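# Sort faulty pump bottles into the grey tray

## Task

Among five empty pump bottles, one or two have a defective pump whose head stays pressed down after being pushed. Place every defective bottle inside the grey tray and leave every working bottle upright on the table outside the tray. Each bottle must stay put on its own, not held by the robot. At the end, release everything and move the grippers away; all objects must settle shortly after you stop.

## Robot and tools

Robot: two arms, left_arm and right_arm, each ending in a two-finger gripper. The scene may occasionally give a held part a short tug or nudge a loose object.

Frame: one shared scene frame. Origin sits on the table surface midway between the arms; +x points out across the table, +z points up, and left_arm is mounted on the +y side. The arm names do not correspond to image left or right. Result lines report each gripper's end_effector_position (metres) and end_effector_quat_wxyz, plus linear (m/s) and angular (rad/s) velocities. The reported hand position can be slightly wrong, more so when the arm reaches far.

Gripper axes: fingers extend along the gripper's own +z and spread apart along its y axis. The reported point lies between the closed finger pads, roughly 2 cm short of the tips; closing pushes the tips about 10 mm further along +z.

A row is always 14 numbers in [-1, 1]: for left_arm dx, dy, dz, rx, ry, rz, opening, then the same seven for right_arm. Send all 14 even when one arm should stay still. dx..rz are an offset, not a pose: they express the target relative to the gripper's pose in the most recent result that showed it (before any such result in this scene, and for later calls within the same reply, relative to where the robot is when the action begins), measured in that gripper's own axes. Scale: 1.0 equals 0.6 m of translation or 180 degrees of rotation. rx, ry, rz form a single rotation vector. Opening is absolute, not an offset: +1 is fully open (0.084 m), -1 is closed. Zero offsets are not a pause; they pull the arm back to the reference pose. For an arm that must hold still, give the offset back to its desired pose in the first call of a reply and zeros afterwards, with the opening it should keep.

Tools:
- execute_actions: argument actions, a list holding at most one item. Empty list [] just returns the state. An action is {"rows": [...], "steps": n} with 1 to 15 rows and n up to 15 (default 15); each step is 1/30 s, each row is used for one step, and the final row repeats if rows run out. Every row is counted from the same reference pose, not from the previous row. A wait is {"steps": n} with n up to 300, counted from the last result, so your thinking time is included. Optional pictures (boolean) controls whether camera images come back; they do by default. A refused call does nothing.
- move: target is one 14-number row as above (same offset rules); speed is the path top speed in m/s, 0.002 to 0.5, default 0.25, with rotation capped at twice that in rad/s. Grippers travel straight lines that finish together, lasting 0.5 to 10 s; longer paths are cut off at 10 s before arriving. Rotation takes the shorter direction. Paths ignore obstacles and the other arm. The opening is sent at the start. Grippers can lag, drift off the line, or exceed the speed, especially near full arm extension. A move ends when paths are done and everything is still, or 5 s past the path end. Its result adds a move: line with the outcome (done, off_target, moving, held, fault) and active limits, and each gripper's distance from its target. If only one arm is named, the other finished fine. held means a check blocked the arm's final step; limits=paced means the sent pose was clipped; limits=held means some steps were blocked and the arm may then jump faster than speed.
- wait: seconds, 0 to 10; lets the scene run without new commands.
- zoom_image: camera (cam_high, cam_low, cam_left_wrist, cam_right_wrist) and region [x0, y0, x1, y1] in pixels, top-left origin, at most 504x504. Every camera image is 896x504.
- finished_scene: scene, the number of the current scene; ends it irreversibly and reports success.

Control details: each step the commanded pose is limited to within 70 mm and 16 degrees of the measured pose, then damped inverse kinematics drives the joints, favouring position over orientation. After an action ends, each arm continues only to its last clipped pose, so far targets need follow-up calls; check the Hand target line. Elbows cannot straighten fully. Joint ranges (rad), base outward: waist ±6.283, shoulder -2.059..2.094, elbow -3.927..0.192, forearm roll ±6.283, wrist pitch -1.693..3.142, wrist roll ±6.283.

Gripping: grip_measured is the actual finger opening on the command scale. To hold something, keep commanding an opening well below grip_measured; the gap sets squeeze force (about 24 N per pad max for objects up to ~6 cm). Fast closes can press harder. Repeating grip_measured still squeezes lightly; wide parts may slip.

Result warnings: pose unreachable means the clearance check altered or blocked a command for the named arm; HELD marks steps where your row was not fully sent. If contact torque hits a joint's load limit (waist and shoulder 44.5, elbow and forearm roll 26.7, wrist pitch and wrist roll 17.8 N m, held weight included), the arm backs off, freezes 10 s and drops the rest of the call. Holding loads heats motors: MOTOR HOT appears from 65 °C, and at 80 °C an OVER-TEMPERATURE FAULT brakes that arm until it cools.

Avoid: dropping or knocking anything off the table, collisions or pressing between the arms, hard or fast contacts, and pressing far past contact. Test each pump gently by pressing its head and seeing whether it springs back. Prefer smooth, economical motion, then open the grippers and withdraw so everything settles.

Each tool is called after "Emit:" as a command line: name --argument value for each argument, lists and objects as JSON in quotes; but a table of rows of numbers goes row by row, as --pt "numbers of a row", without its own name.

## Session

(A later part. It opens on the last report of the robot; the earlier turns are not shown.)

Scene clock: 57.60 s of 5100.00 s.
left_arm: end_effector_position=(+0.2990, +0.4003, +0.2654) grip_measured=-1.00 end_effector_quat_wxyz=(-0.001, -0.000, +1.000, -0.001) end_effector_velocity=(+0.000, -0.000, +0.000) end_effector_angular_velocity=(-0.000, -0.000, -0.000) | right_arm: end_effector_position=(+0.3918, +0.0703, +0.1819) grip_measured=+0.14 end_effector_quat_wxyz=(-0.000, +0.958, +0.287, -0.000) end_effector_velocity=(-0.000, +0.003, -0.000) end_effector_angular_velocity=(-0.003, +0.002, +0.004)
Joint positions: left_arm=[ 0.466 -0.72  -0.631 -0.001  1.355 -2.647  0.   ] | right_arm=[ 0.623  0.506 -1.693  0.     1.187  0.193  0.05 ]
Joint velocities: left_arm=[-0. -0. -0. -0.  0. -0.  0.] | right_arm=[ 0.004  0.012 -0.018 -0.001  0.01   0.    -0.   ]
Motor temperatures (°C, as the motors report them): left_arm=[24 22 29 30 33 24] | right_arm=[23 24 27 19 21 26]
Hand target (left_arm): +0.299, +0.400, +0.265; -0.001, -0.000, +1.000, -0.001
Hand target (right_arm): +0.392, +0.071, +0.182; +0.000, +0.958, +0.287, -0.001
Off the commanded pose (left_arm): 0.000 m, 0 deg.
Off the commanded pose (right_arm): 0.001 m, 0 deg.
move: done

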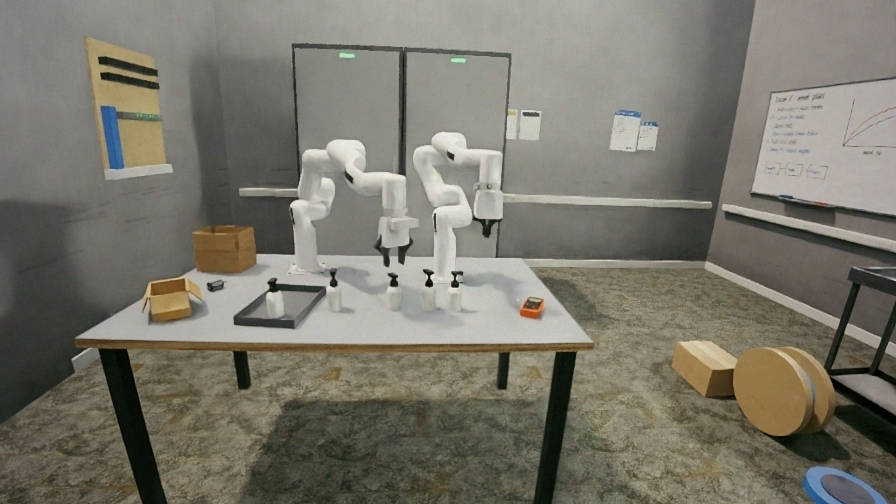

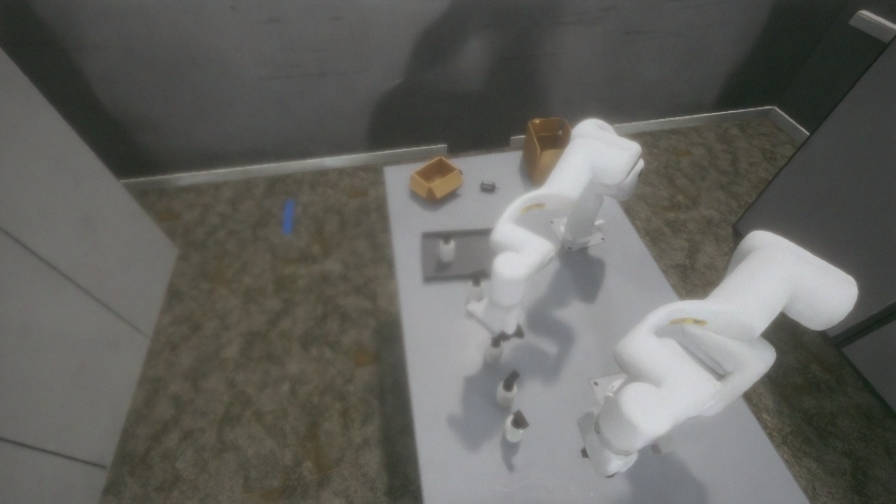

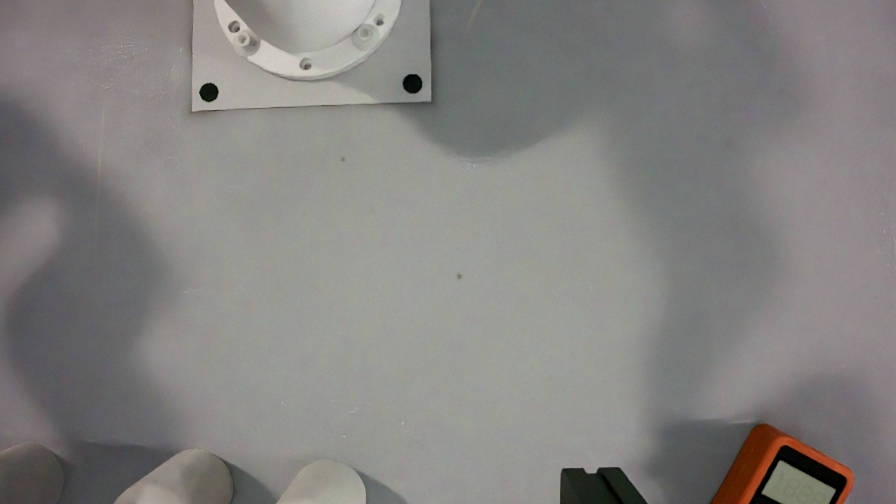

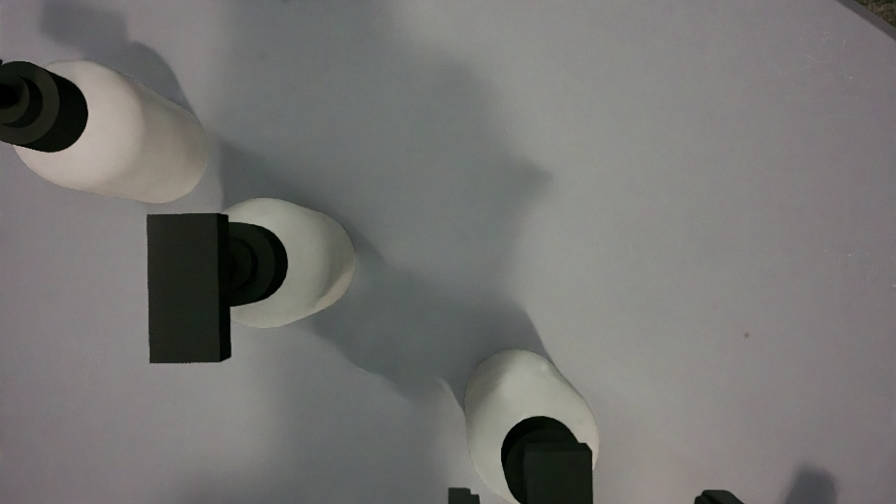

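Emit:
execute_actions --actions '[]'

Emit:
move --target '[0,0,0,0,0,0,-1,0,0,0.113,0,0,0,0.15]' --speed 0.12

Emit:
execute_actions --actions '[{"rows":[[0,0,0,0,0,0,-1,0,0,0,0,0,0,-0.75]],"steps":12}]'

Emit:
move --target '[0,0,0,0,0,0,-1,0,0,-0.27,0,0,0.185,-0.8]' --speed 0.3

Emit:
move --target '[0,0,0,0,0,0,-1,-0.1,0.62,0,0,0,0,-0.8]' --speed 0.3

Scene clock: 67.93 s of 5100.00 s.
left_arm: end_effector_position=(+0.2990, +0.4003, +0.2654) grip_measured=-1.00 end_effector_quat_wxyz=(-0.001, -0.000, +1.000, -0.001) end_effector_velocity=(+0.000, +0.000, +0.001) end_effector_angular_velocity=(+0.001, -0.002, +0.001) | right_arm: end_effector_position=(+0.3917, +0.0707, +0.1817) grip_measured=+0.14 end_effector_quat_wxyz=(+0.000, +0.958, +0.287, -0.001) end_effector_velocity=(+0.000, -0.000, +0.000) end_effector_angular_velocity=(+0.000, -0.001, +0.000)
Joint positions: left_arm=[ 0.466 -0.72  -0.631 -0.001  1.355 -2.647  0.   ] | right_arm=[ 0.623  0.508 -1.695  0.     1.188  0.193  0.05 ]
Joint velocities: left_arm=[ 0.    -0.001 -0.001 -0.    -0.    -0.001  0.   ] | right_arm=[-0. -0. -0. -0. -0. -0.  0.]
Motor temperatures (°C, as the motors report them): left_arm=[24 22 29 30 33 24] | right_arm=[23 24 27 19 21 26]
Hand target (left_arm): +0.299, +0.400, +0.265; -0.001, -0.000, +1.000, -0.001
Hand target (right_arm): +0.392, +0.071, +0.182; +0.000, +0.958, +0.287, -0.001
Off the commanded pose (left_arm): 0.000 m, 0 deg.
Off the commanded pose (right_arm): 0.001 m, 0 deg.
Steps of this call (steps 1 to 90: nothing new was sent; then 7.33 s passed at rest). Readings (end_effector_position):
1: left_arm (+0.2990, +0.4003, +0.2654) | right_arm (+0.3918, +0.0704, +0.1819)
2: left_arm (+0.2990, +0.4003, +0.2654) | right_arm (+0.3918, +0.0705, +0.1818)
4: left_arm (+0.2990, +0.4003, +0.2654) | right_arm (+0.3918, +0.0706, +0.1818)
8: left_arm (+0.2990, +0.4003, +0.2654) | right_arm (+0.3917, +0.0707, +0.1818)
90: the state above

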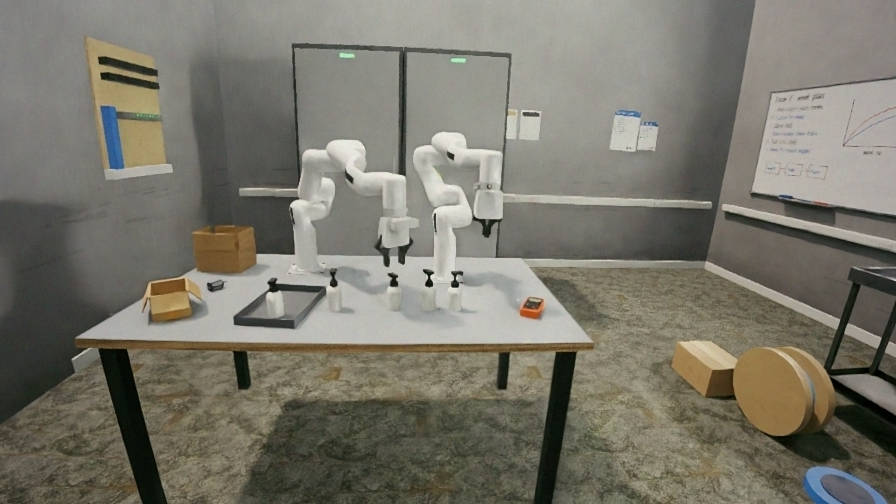

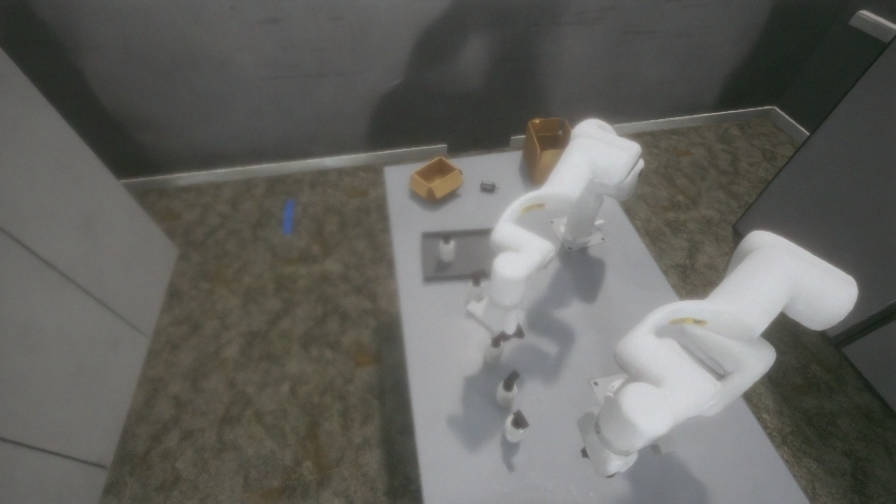

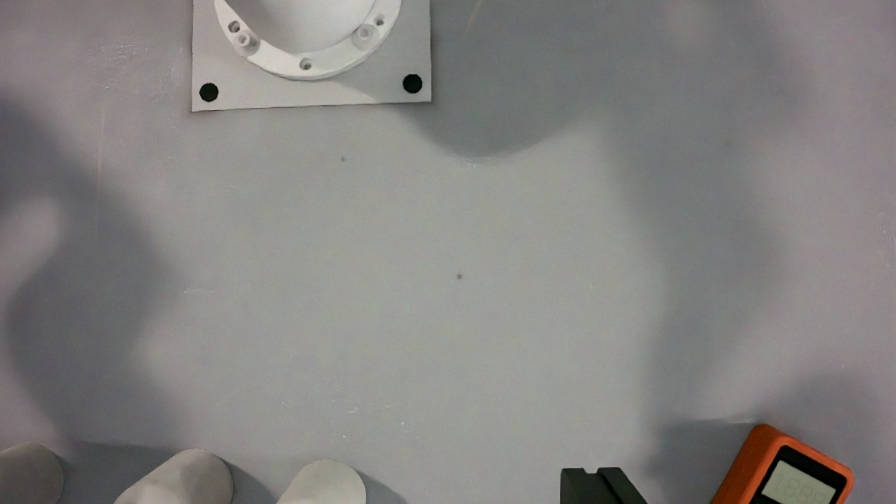

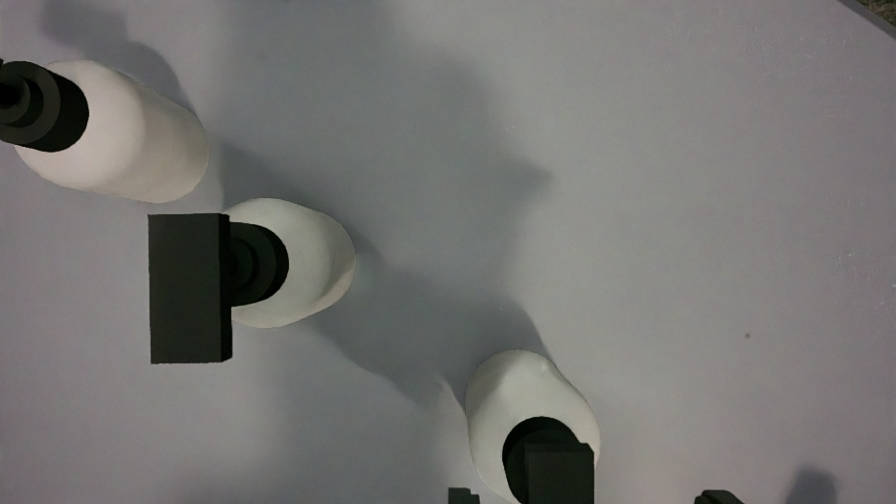

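Scene clock: 68.97 s of 5100.00 s.
left_arm: end_effector_position=(+0.2990, +0.4003, +0.2654) grip_measured=-1.00 end_effector_quat_wxyz=(-0.001, -0.000, +1.000, -0.001) end_effector_velocity=(-0.000, +0.000, -0.000) end_effector_angular_velocity=(+0.000, +0.000, -0.002) | right_arm: end_effector_position=(+0.3917, +0.0710, +0.1148) grip_measured=+0.14 end_effector_quat_wxyz=(-0.000, +0.958, +0.287, -0.000) end_effector_velocity=(-0.001, -0.001, -0.005) end_effector_angular_velocity=(-0.003, +0.003, +0.000)
Joint positions: left_arm=[ 0.466 -0.72  -0.631 -0.001  1.355 -2.647  0.   ] | right_arm=[ 0.623  0.57  -1.595  0.001  1.026  0.193  0.05 ]
Joint velocities: left_arm=[ 0.     0.    -0.     0.    -0.     0.002  0.   ] | right_arm=[-0.     0.007  0.005 -0.    -0.007  0.    -0.   ]
Motor temperatures (°C, as the motors report them): left_arm=[24 22 30 30 33 24] | right_arm=[23 24 27 19 21 26]
Hand target (left_arm): +0.299, +0.400, +0.265; -0.001, -0.000, +1.000, -0.001
Hand target (right_arm): +0.391, +0.071, +0.114; +0.000, +0.958, +0.287, -0.001
Off the commanded pose (left_arm): 0.000 m, 0 deg.
Off the commanded pose (right_arm): 0.001 m, 0 deg.
move: done

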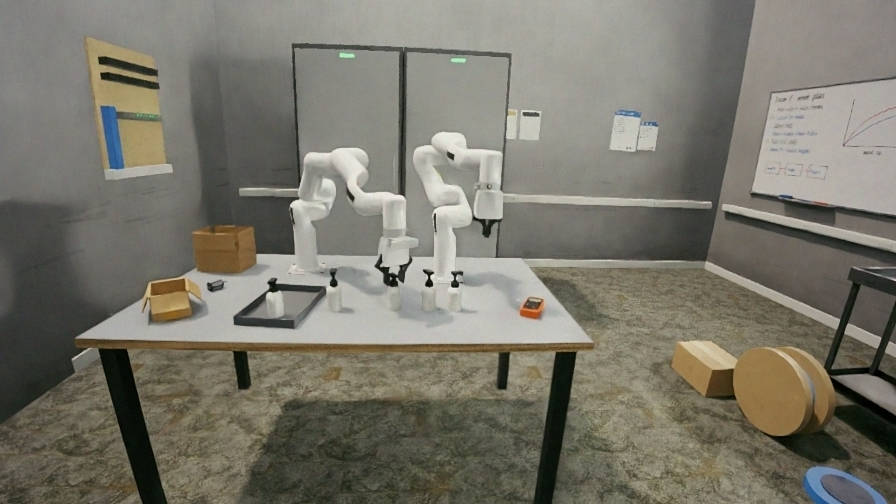

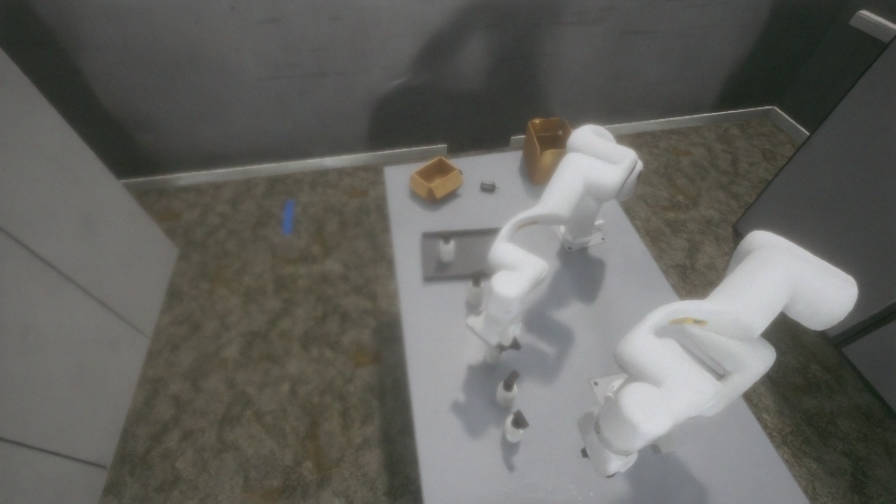

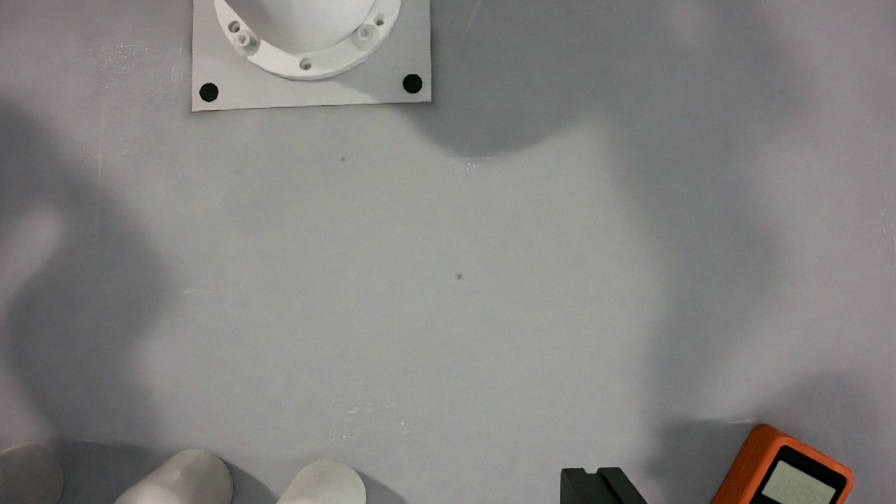

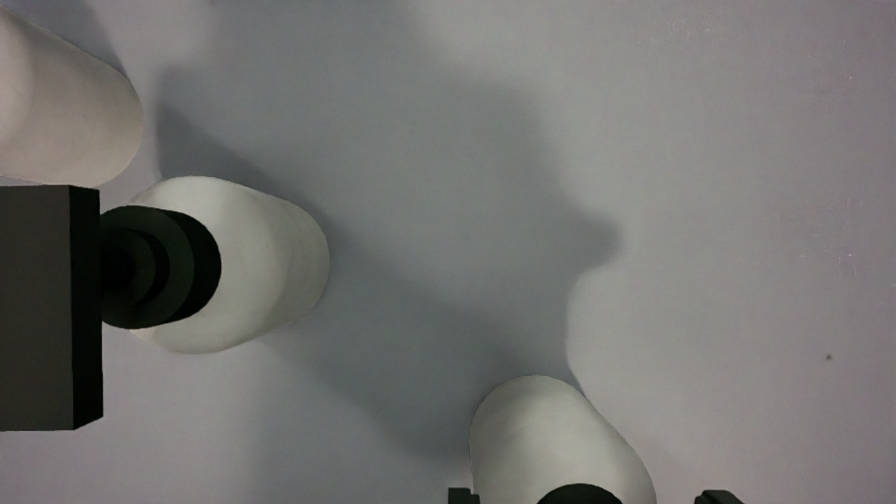

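Scene clock: 69.37 s of 5100.00 s.
left_arm: end_effector_position=(+0.2990, +0.4003, +0.2654) grip_measured=-1.00 end_effector_quat_wxyz=(-0.001, -0.000, +1.000, -0.001) end_effector_velocity=(-0.000, -0.000, -0.000) end_effector_angular_velocity=(-0.000, +0.000, +0.002) | right_arm: end_effector_position=(+0.3916, +0.0710, +0.1148) grip_measured=-0.39 end_effector_quat_wxyz=(-0.000, +0.958, +0.287, -0.000) end_effector_velocity=(+0.000, -0.000, -0.000) end_effector_angular_velocity=(-0.000, -0.000, +0.000)
Joint positions: left_arm=[ 0.466 -0.72  -0.631 -0.001  1.355 -2.647  0.   ] | right_arm=[ 0.623  0.57  -1.595  0.001  1.026  0.193  0.027]
Joint velocities: left_arm=[ 0.     0.    -0.    -0.     0.    -0.002  0.   ] | right_arm=[-0.    -0.     0.001 -0.    -0.    -0.     0.   ]
Motor temperatures (°C, as the motors report them): left_arm=[24 22 30 30 33 24] | right_arm=[23 24 27 19 21 26]
Hand target (left_arm): +0.299, +0.400, +0.265; -0.001, -0.000, +1.000, -0.001
Hand target (right_arm): +0.392, +0.071, +0.115; -0.000, +0.958, +0.287, -0.000
Off the commanded pose (left_arm): 0.000 m, 0 deg.
Off the commanded pose (right_arm): 0.000 m, 0 deg.
Steps of this call (steps 1 to 12: all 12 steps of this action). Readings (end_effector_position):
1: left_arm (+0.2990, +0.4003, +0.2654) | right_arm (+0.3916, +0.0709, +0.1147)
2: left_arm (+0.2990, +0.4003, +0.2654) | right_arm (+0.3916, +0.0709, +0.1146)
4: left_arm (+0.2990, +0.4003, +0.2654) | right_arm (+0.3916, +0.0709, +0.1146)
8: left_arm (+0.2990, +0.4003, +0.2654) | right_arm (+0.3917, +0.0710, +0.1149)
12: the state above

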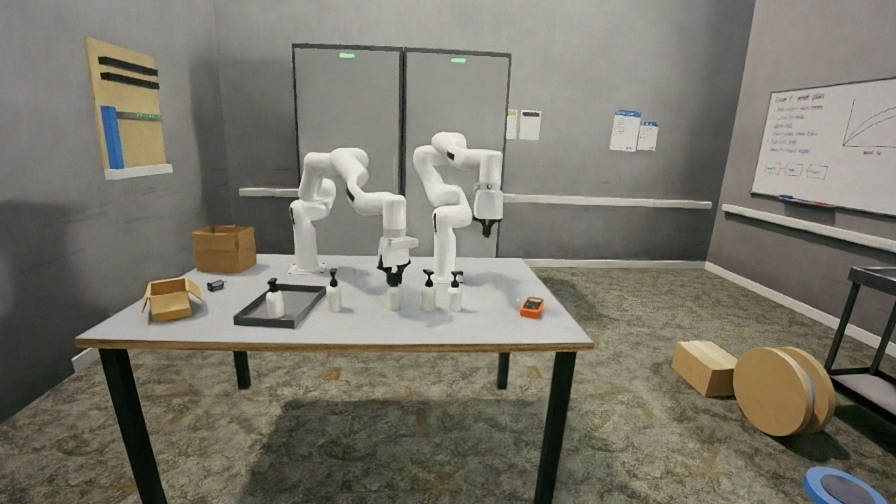

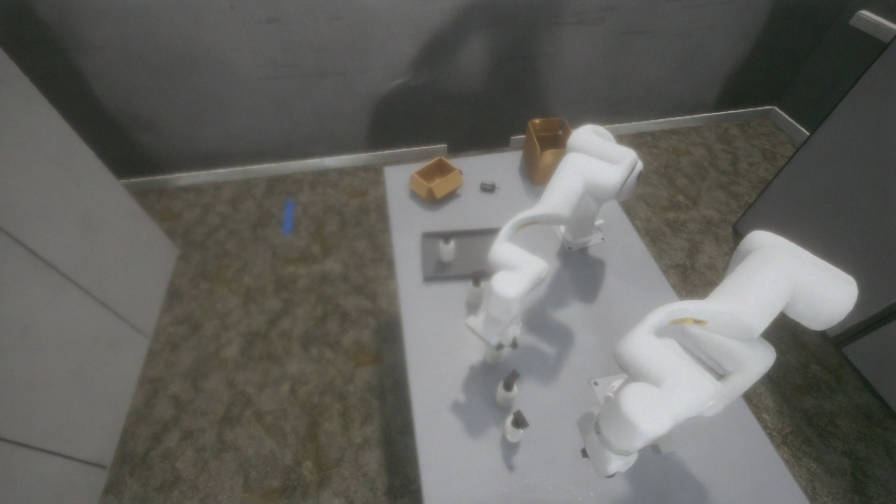

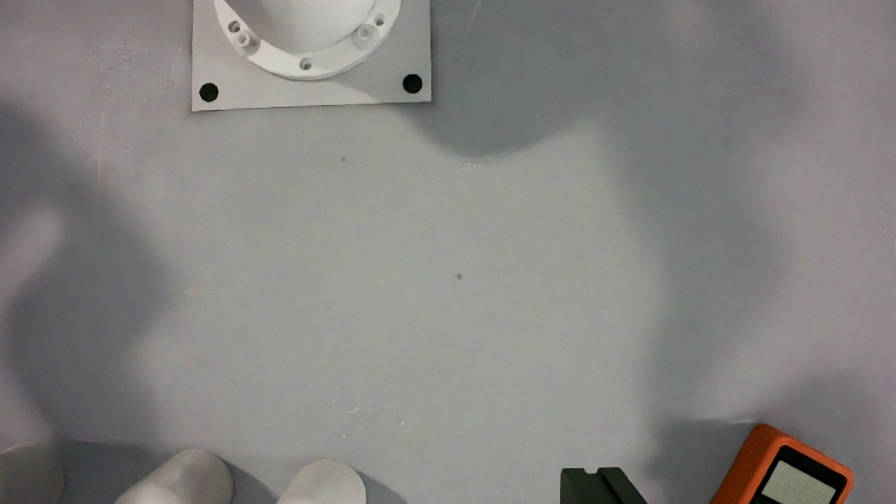

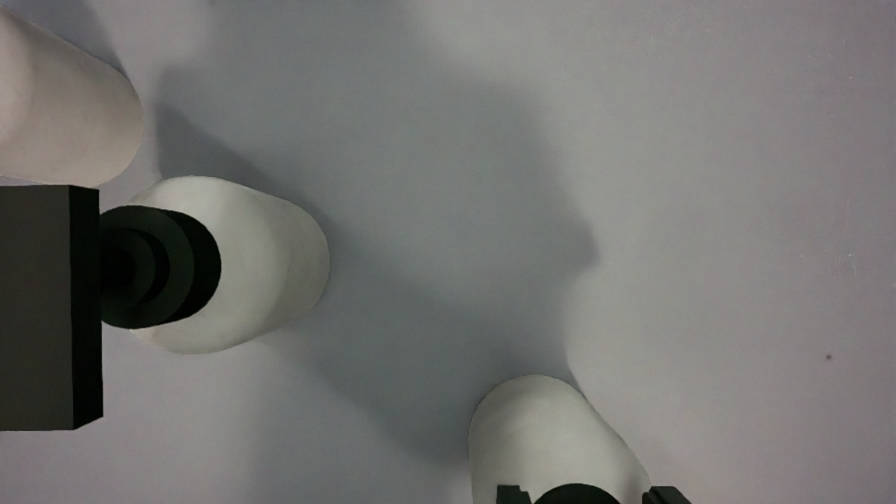

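Scene clock: 71.13 s of 5100.00 s.
left_arm: end_effector_position=(+0.2990, +0.4003, +0.2654) grip_measured=-1.00 end_effector_quat_wxyz=(-0.001, -0.000, +1.000, -0.001) end_effector_velocity=(-0.000, -0.000, -0.000) end_effector_angular_velocity=(-0.000, +0.000, +0.001) | right_arm: end_effector_position=(+0.3920, +0.0706, +0.2760) grip_measured=-0.39 end_effector_quat_wxyz=(-0.000, +1.000, +0.001, -0.000) end_effector_velocity=(+0.001, +0.001, +0.008) end_effector_angular_velocity=(-0.001, -0.000, -0.010)
Joint positions: left_arm=[ 0.466 -0.72  -0.631 -0.001  1.355 -2.647  0.   ] | right_arm=[ 0.623  0.495 -1.944  0.     1.45   0.773  0.027]
Joint velocities: left_arm=[-0.001 -0.     0.    -0.     0.    -0.002  0.   ] | right_arm=[ 0.     0.01  -0.037 -0.001  0.027  0.011 -0.   ]
Motor temperatures (°C, as the motors report them): left_arm=[24 22 30 30 33 24] | right_arm=[23 24 27 19 21 26]
Hand target (left_arm): +0.299, +0.400, +0.265; -0.001, -0.000, +1.000, -0.001
Hand target (right_arm): +0.392, +0.071, +0.277; -0.000, +1.000, +0.000, -0.000
Off the commanded pose (left_arm): 0.000 m, 0 deg.
Off the commanded pose (right_arm): 0.001 m, 0 deg.
move: done

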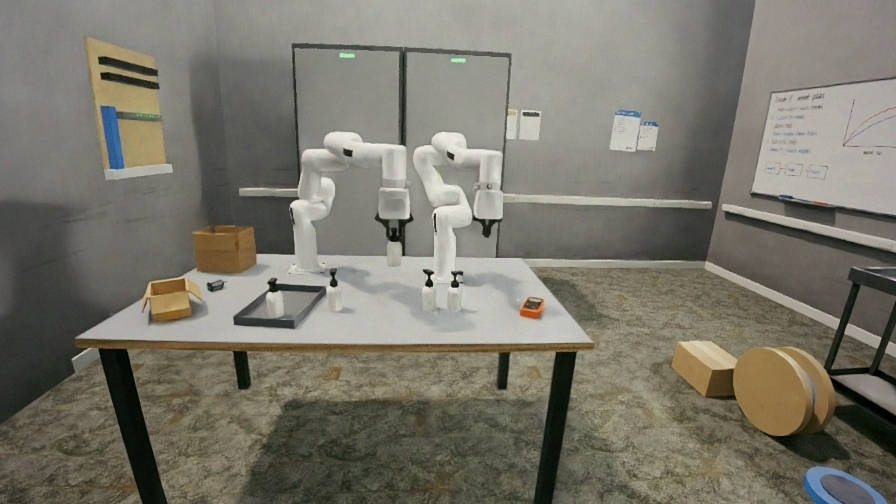

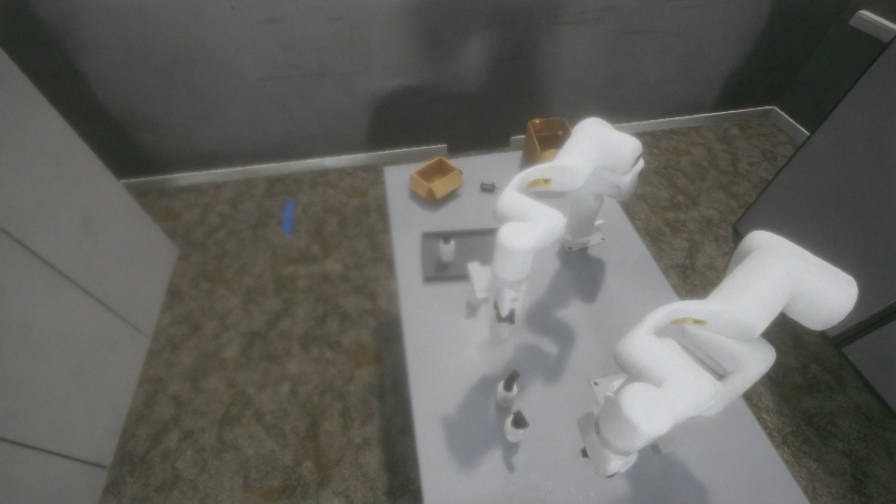

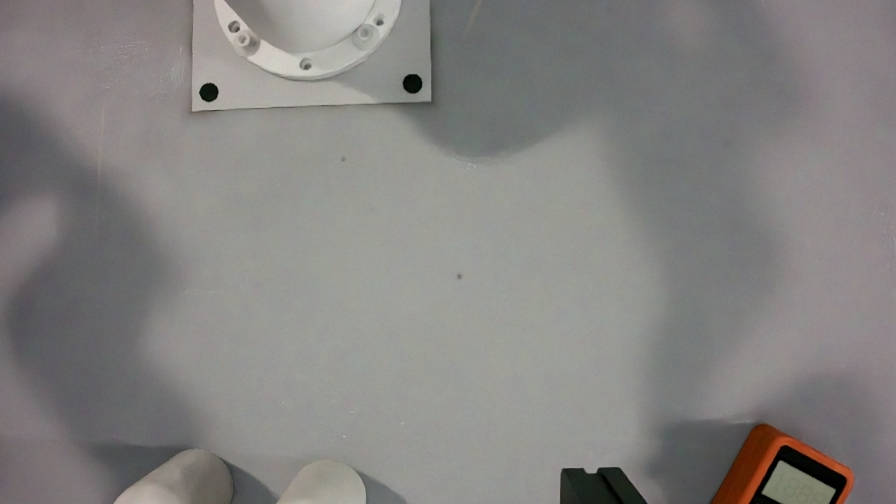

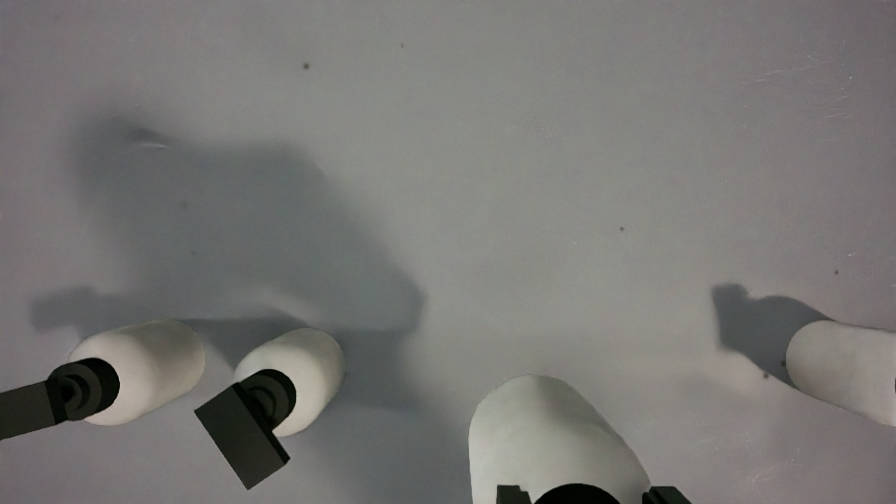

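Scene clock: 73.10 s of 5100.00 s.
left_arm: end_effector_position=(+0.2990, +0.4003, +0.2654) grip_measured=-1.00 end_effector_quat_wxyz=(-0.001, -0.000, +1.000, -0.001) end_effector_velocity=(+0.000, -0.000, +0.000) end_effector_angular_velocity=(+0.000, -0.001, -0.001) | right_arm: end_effector_position=(+0.3328, -0.3013, +0.2754) grip_measured=-0.39 end_effector_quat_wxyz=(+0.001, +1.000, +0.001, -0.001) end_effector_velocity=(+0.000, -0.002, +0.001) end_effector_angular_velocity=(+0.002, -0.003, -0.001)
Joint positions: left_arm=[ 0.466 -0.72  -0.631 -0.001  1.355 -2.647  0.   ] | right_arm=[-0.011 -0.35  -0.925 -0.001  1.277  0.139  0.027]
Joint velocities: left_arm=[-0.002 -0.001  0.    -0.    -0.    -0.001  0.   ] | right_arm=[-0.007 -0.004  0.001  0.002 -0.    -0.007  0.   ]
Motor temperatures (°C, as the motors report them): left_arm=[24 22 30 30 33 24] | right_arm=[23 24 27 19 21 26]
Hand target (left_arm): +0.299, +0.400, +0.265; -0.001, -0.000, +1.000, -0.001
Hand target (right_arm): +0.333, -0.302, +0.276; +0.001, +1.000, +0.001, -0.001
Off the commanded pose (left_arm): 0.000 m, 0 deg.
Off the commanded pose (right_arm): 0.001 m, 0 deg.
move: done

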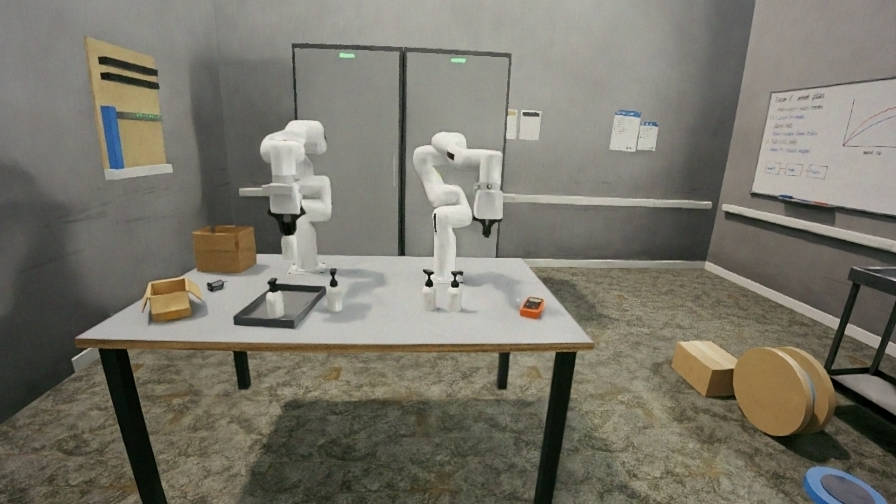

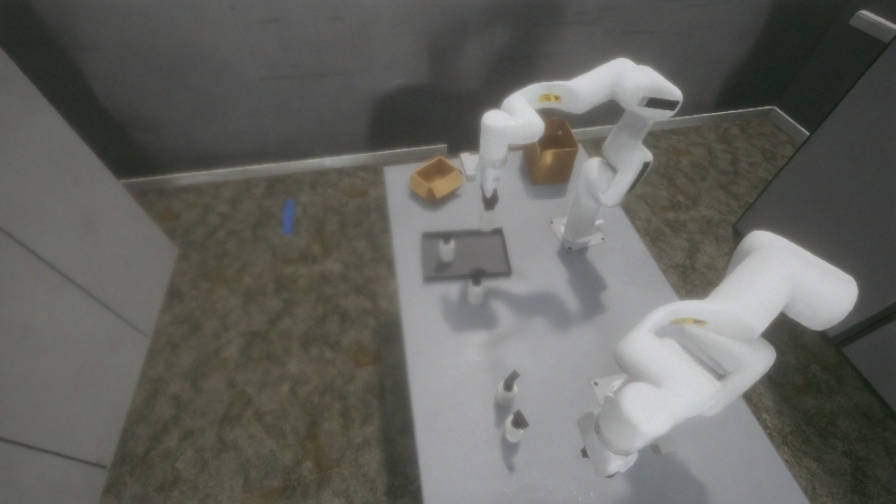

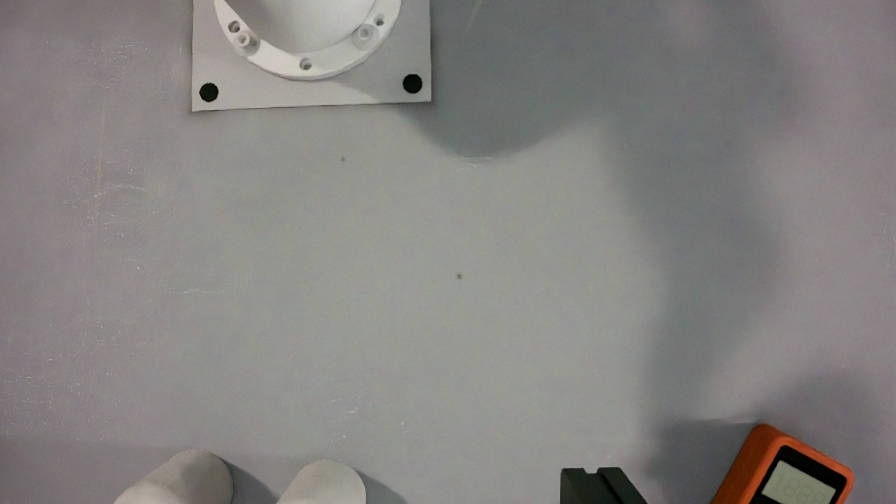

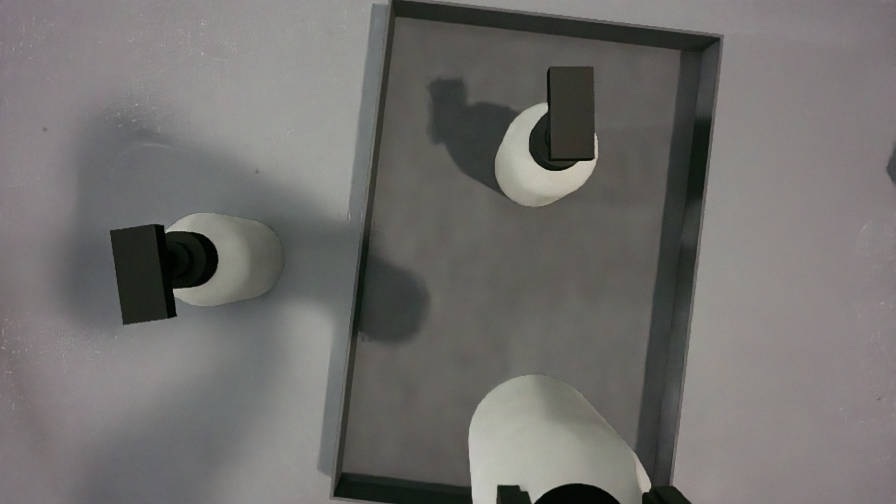

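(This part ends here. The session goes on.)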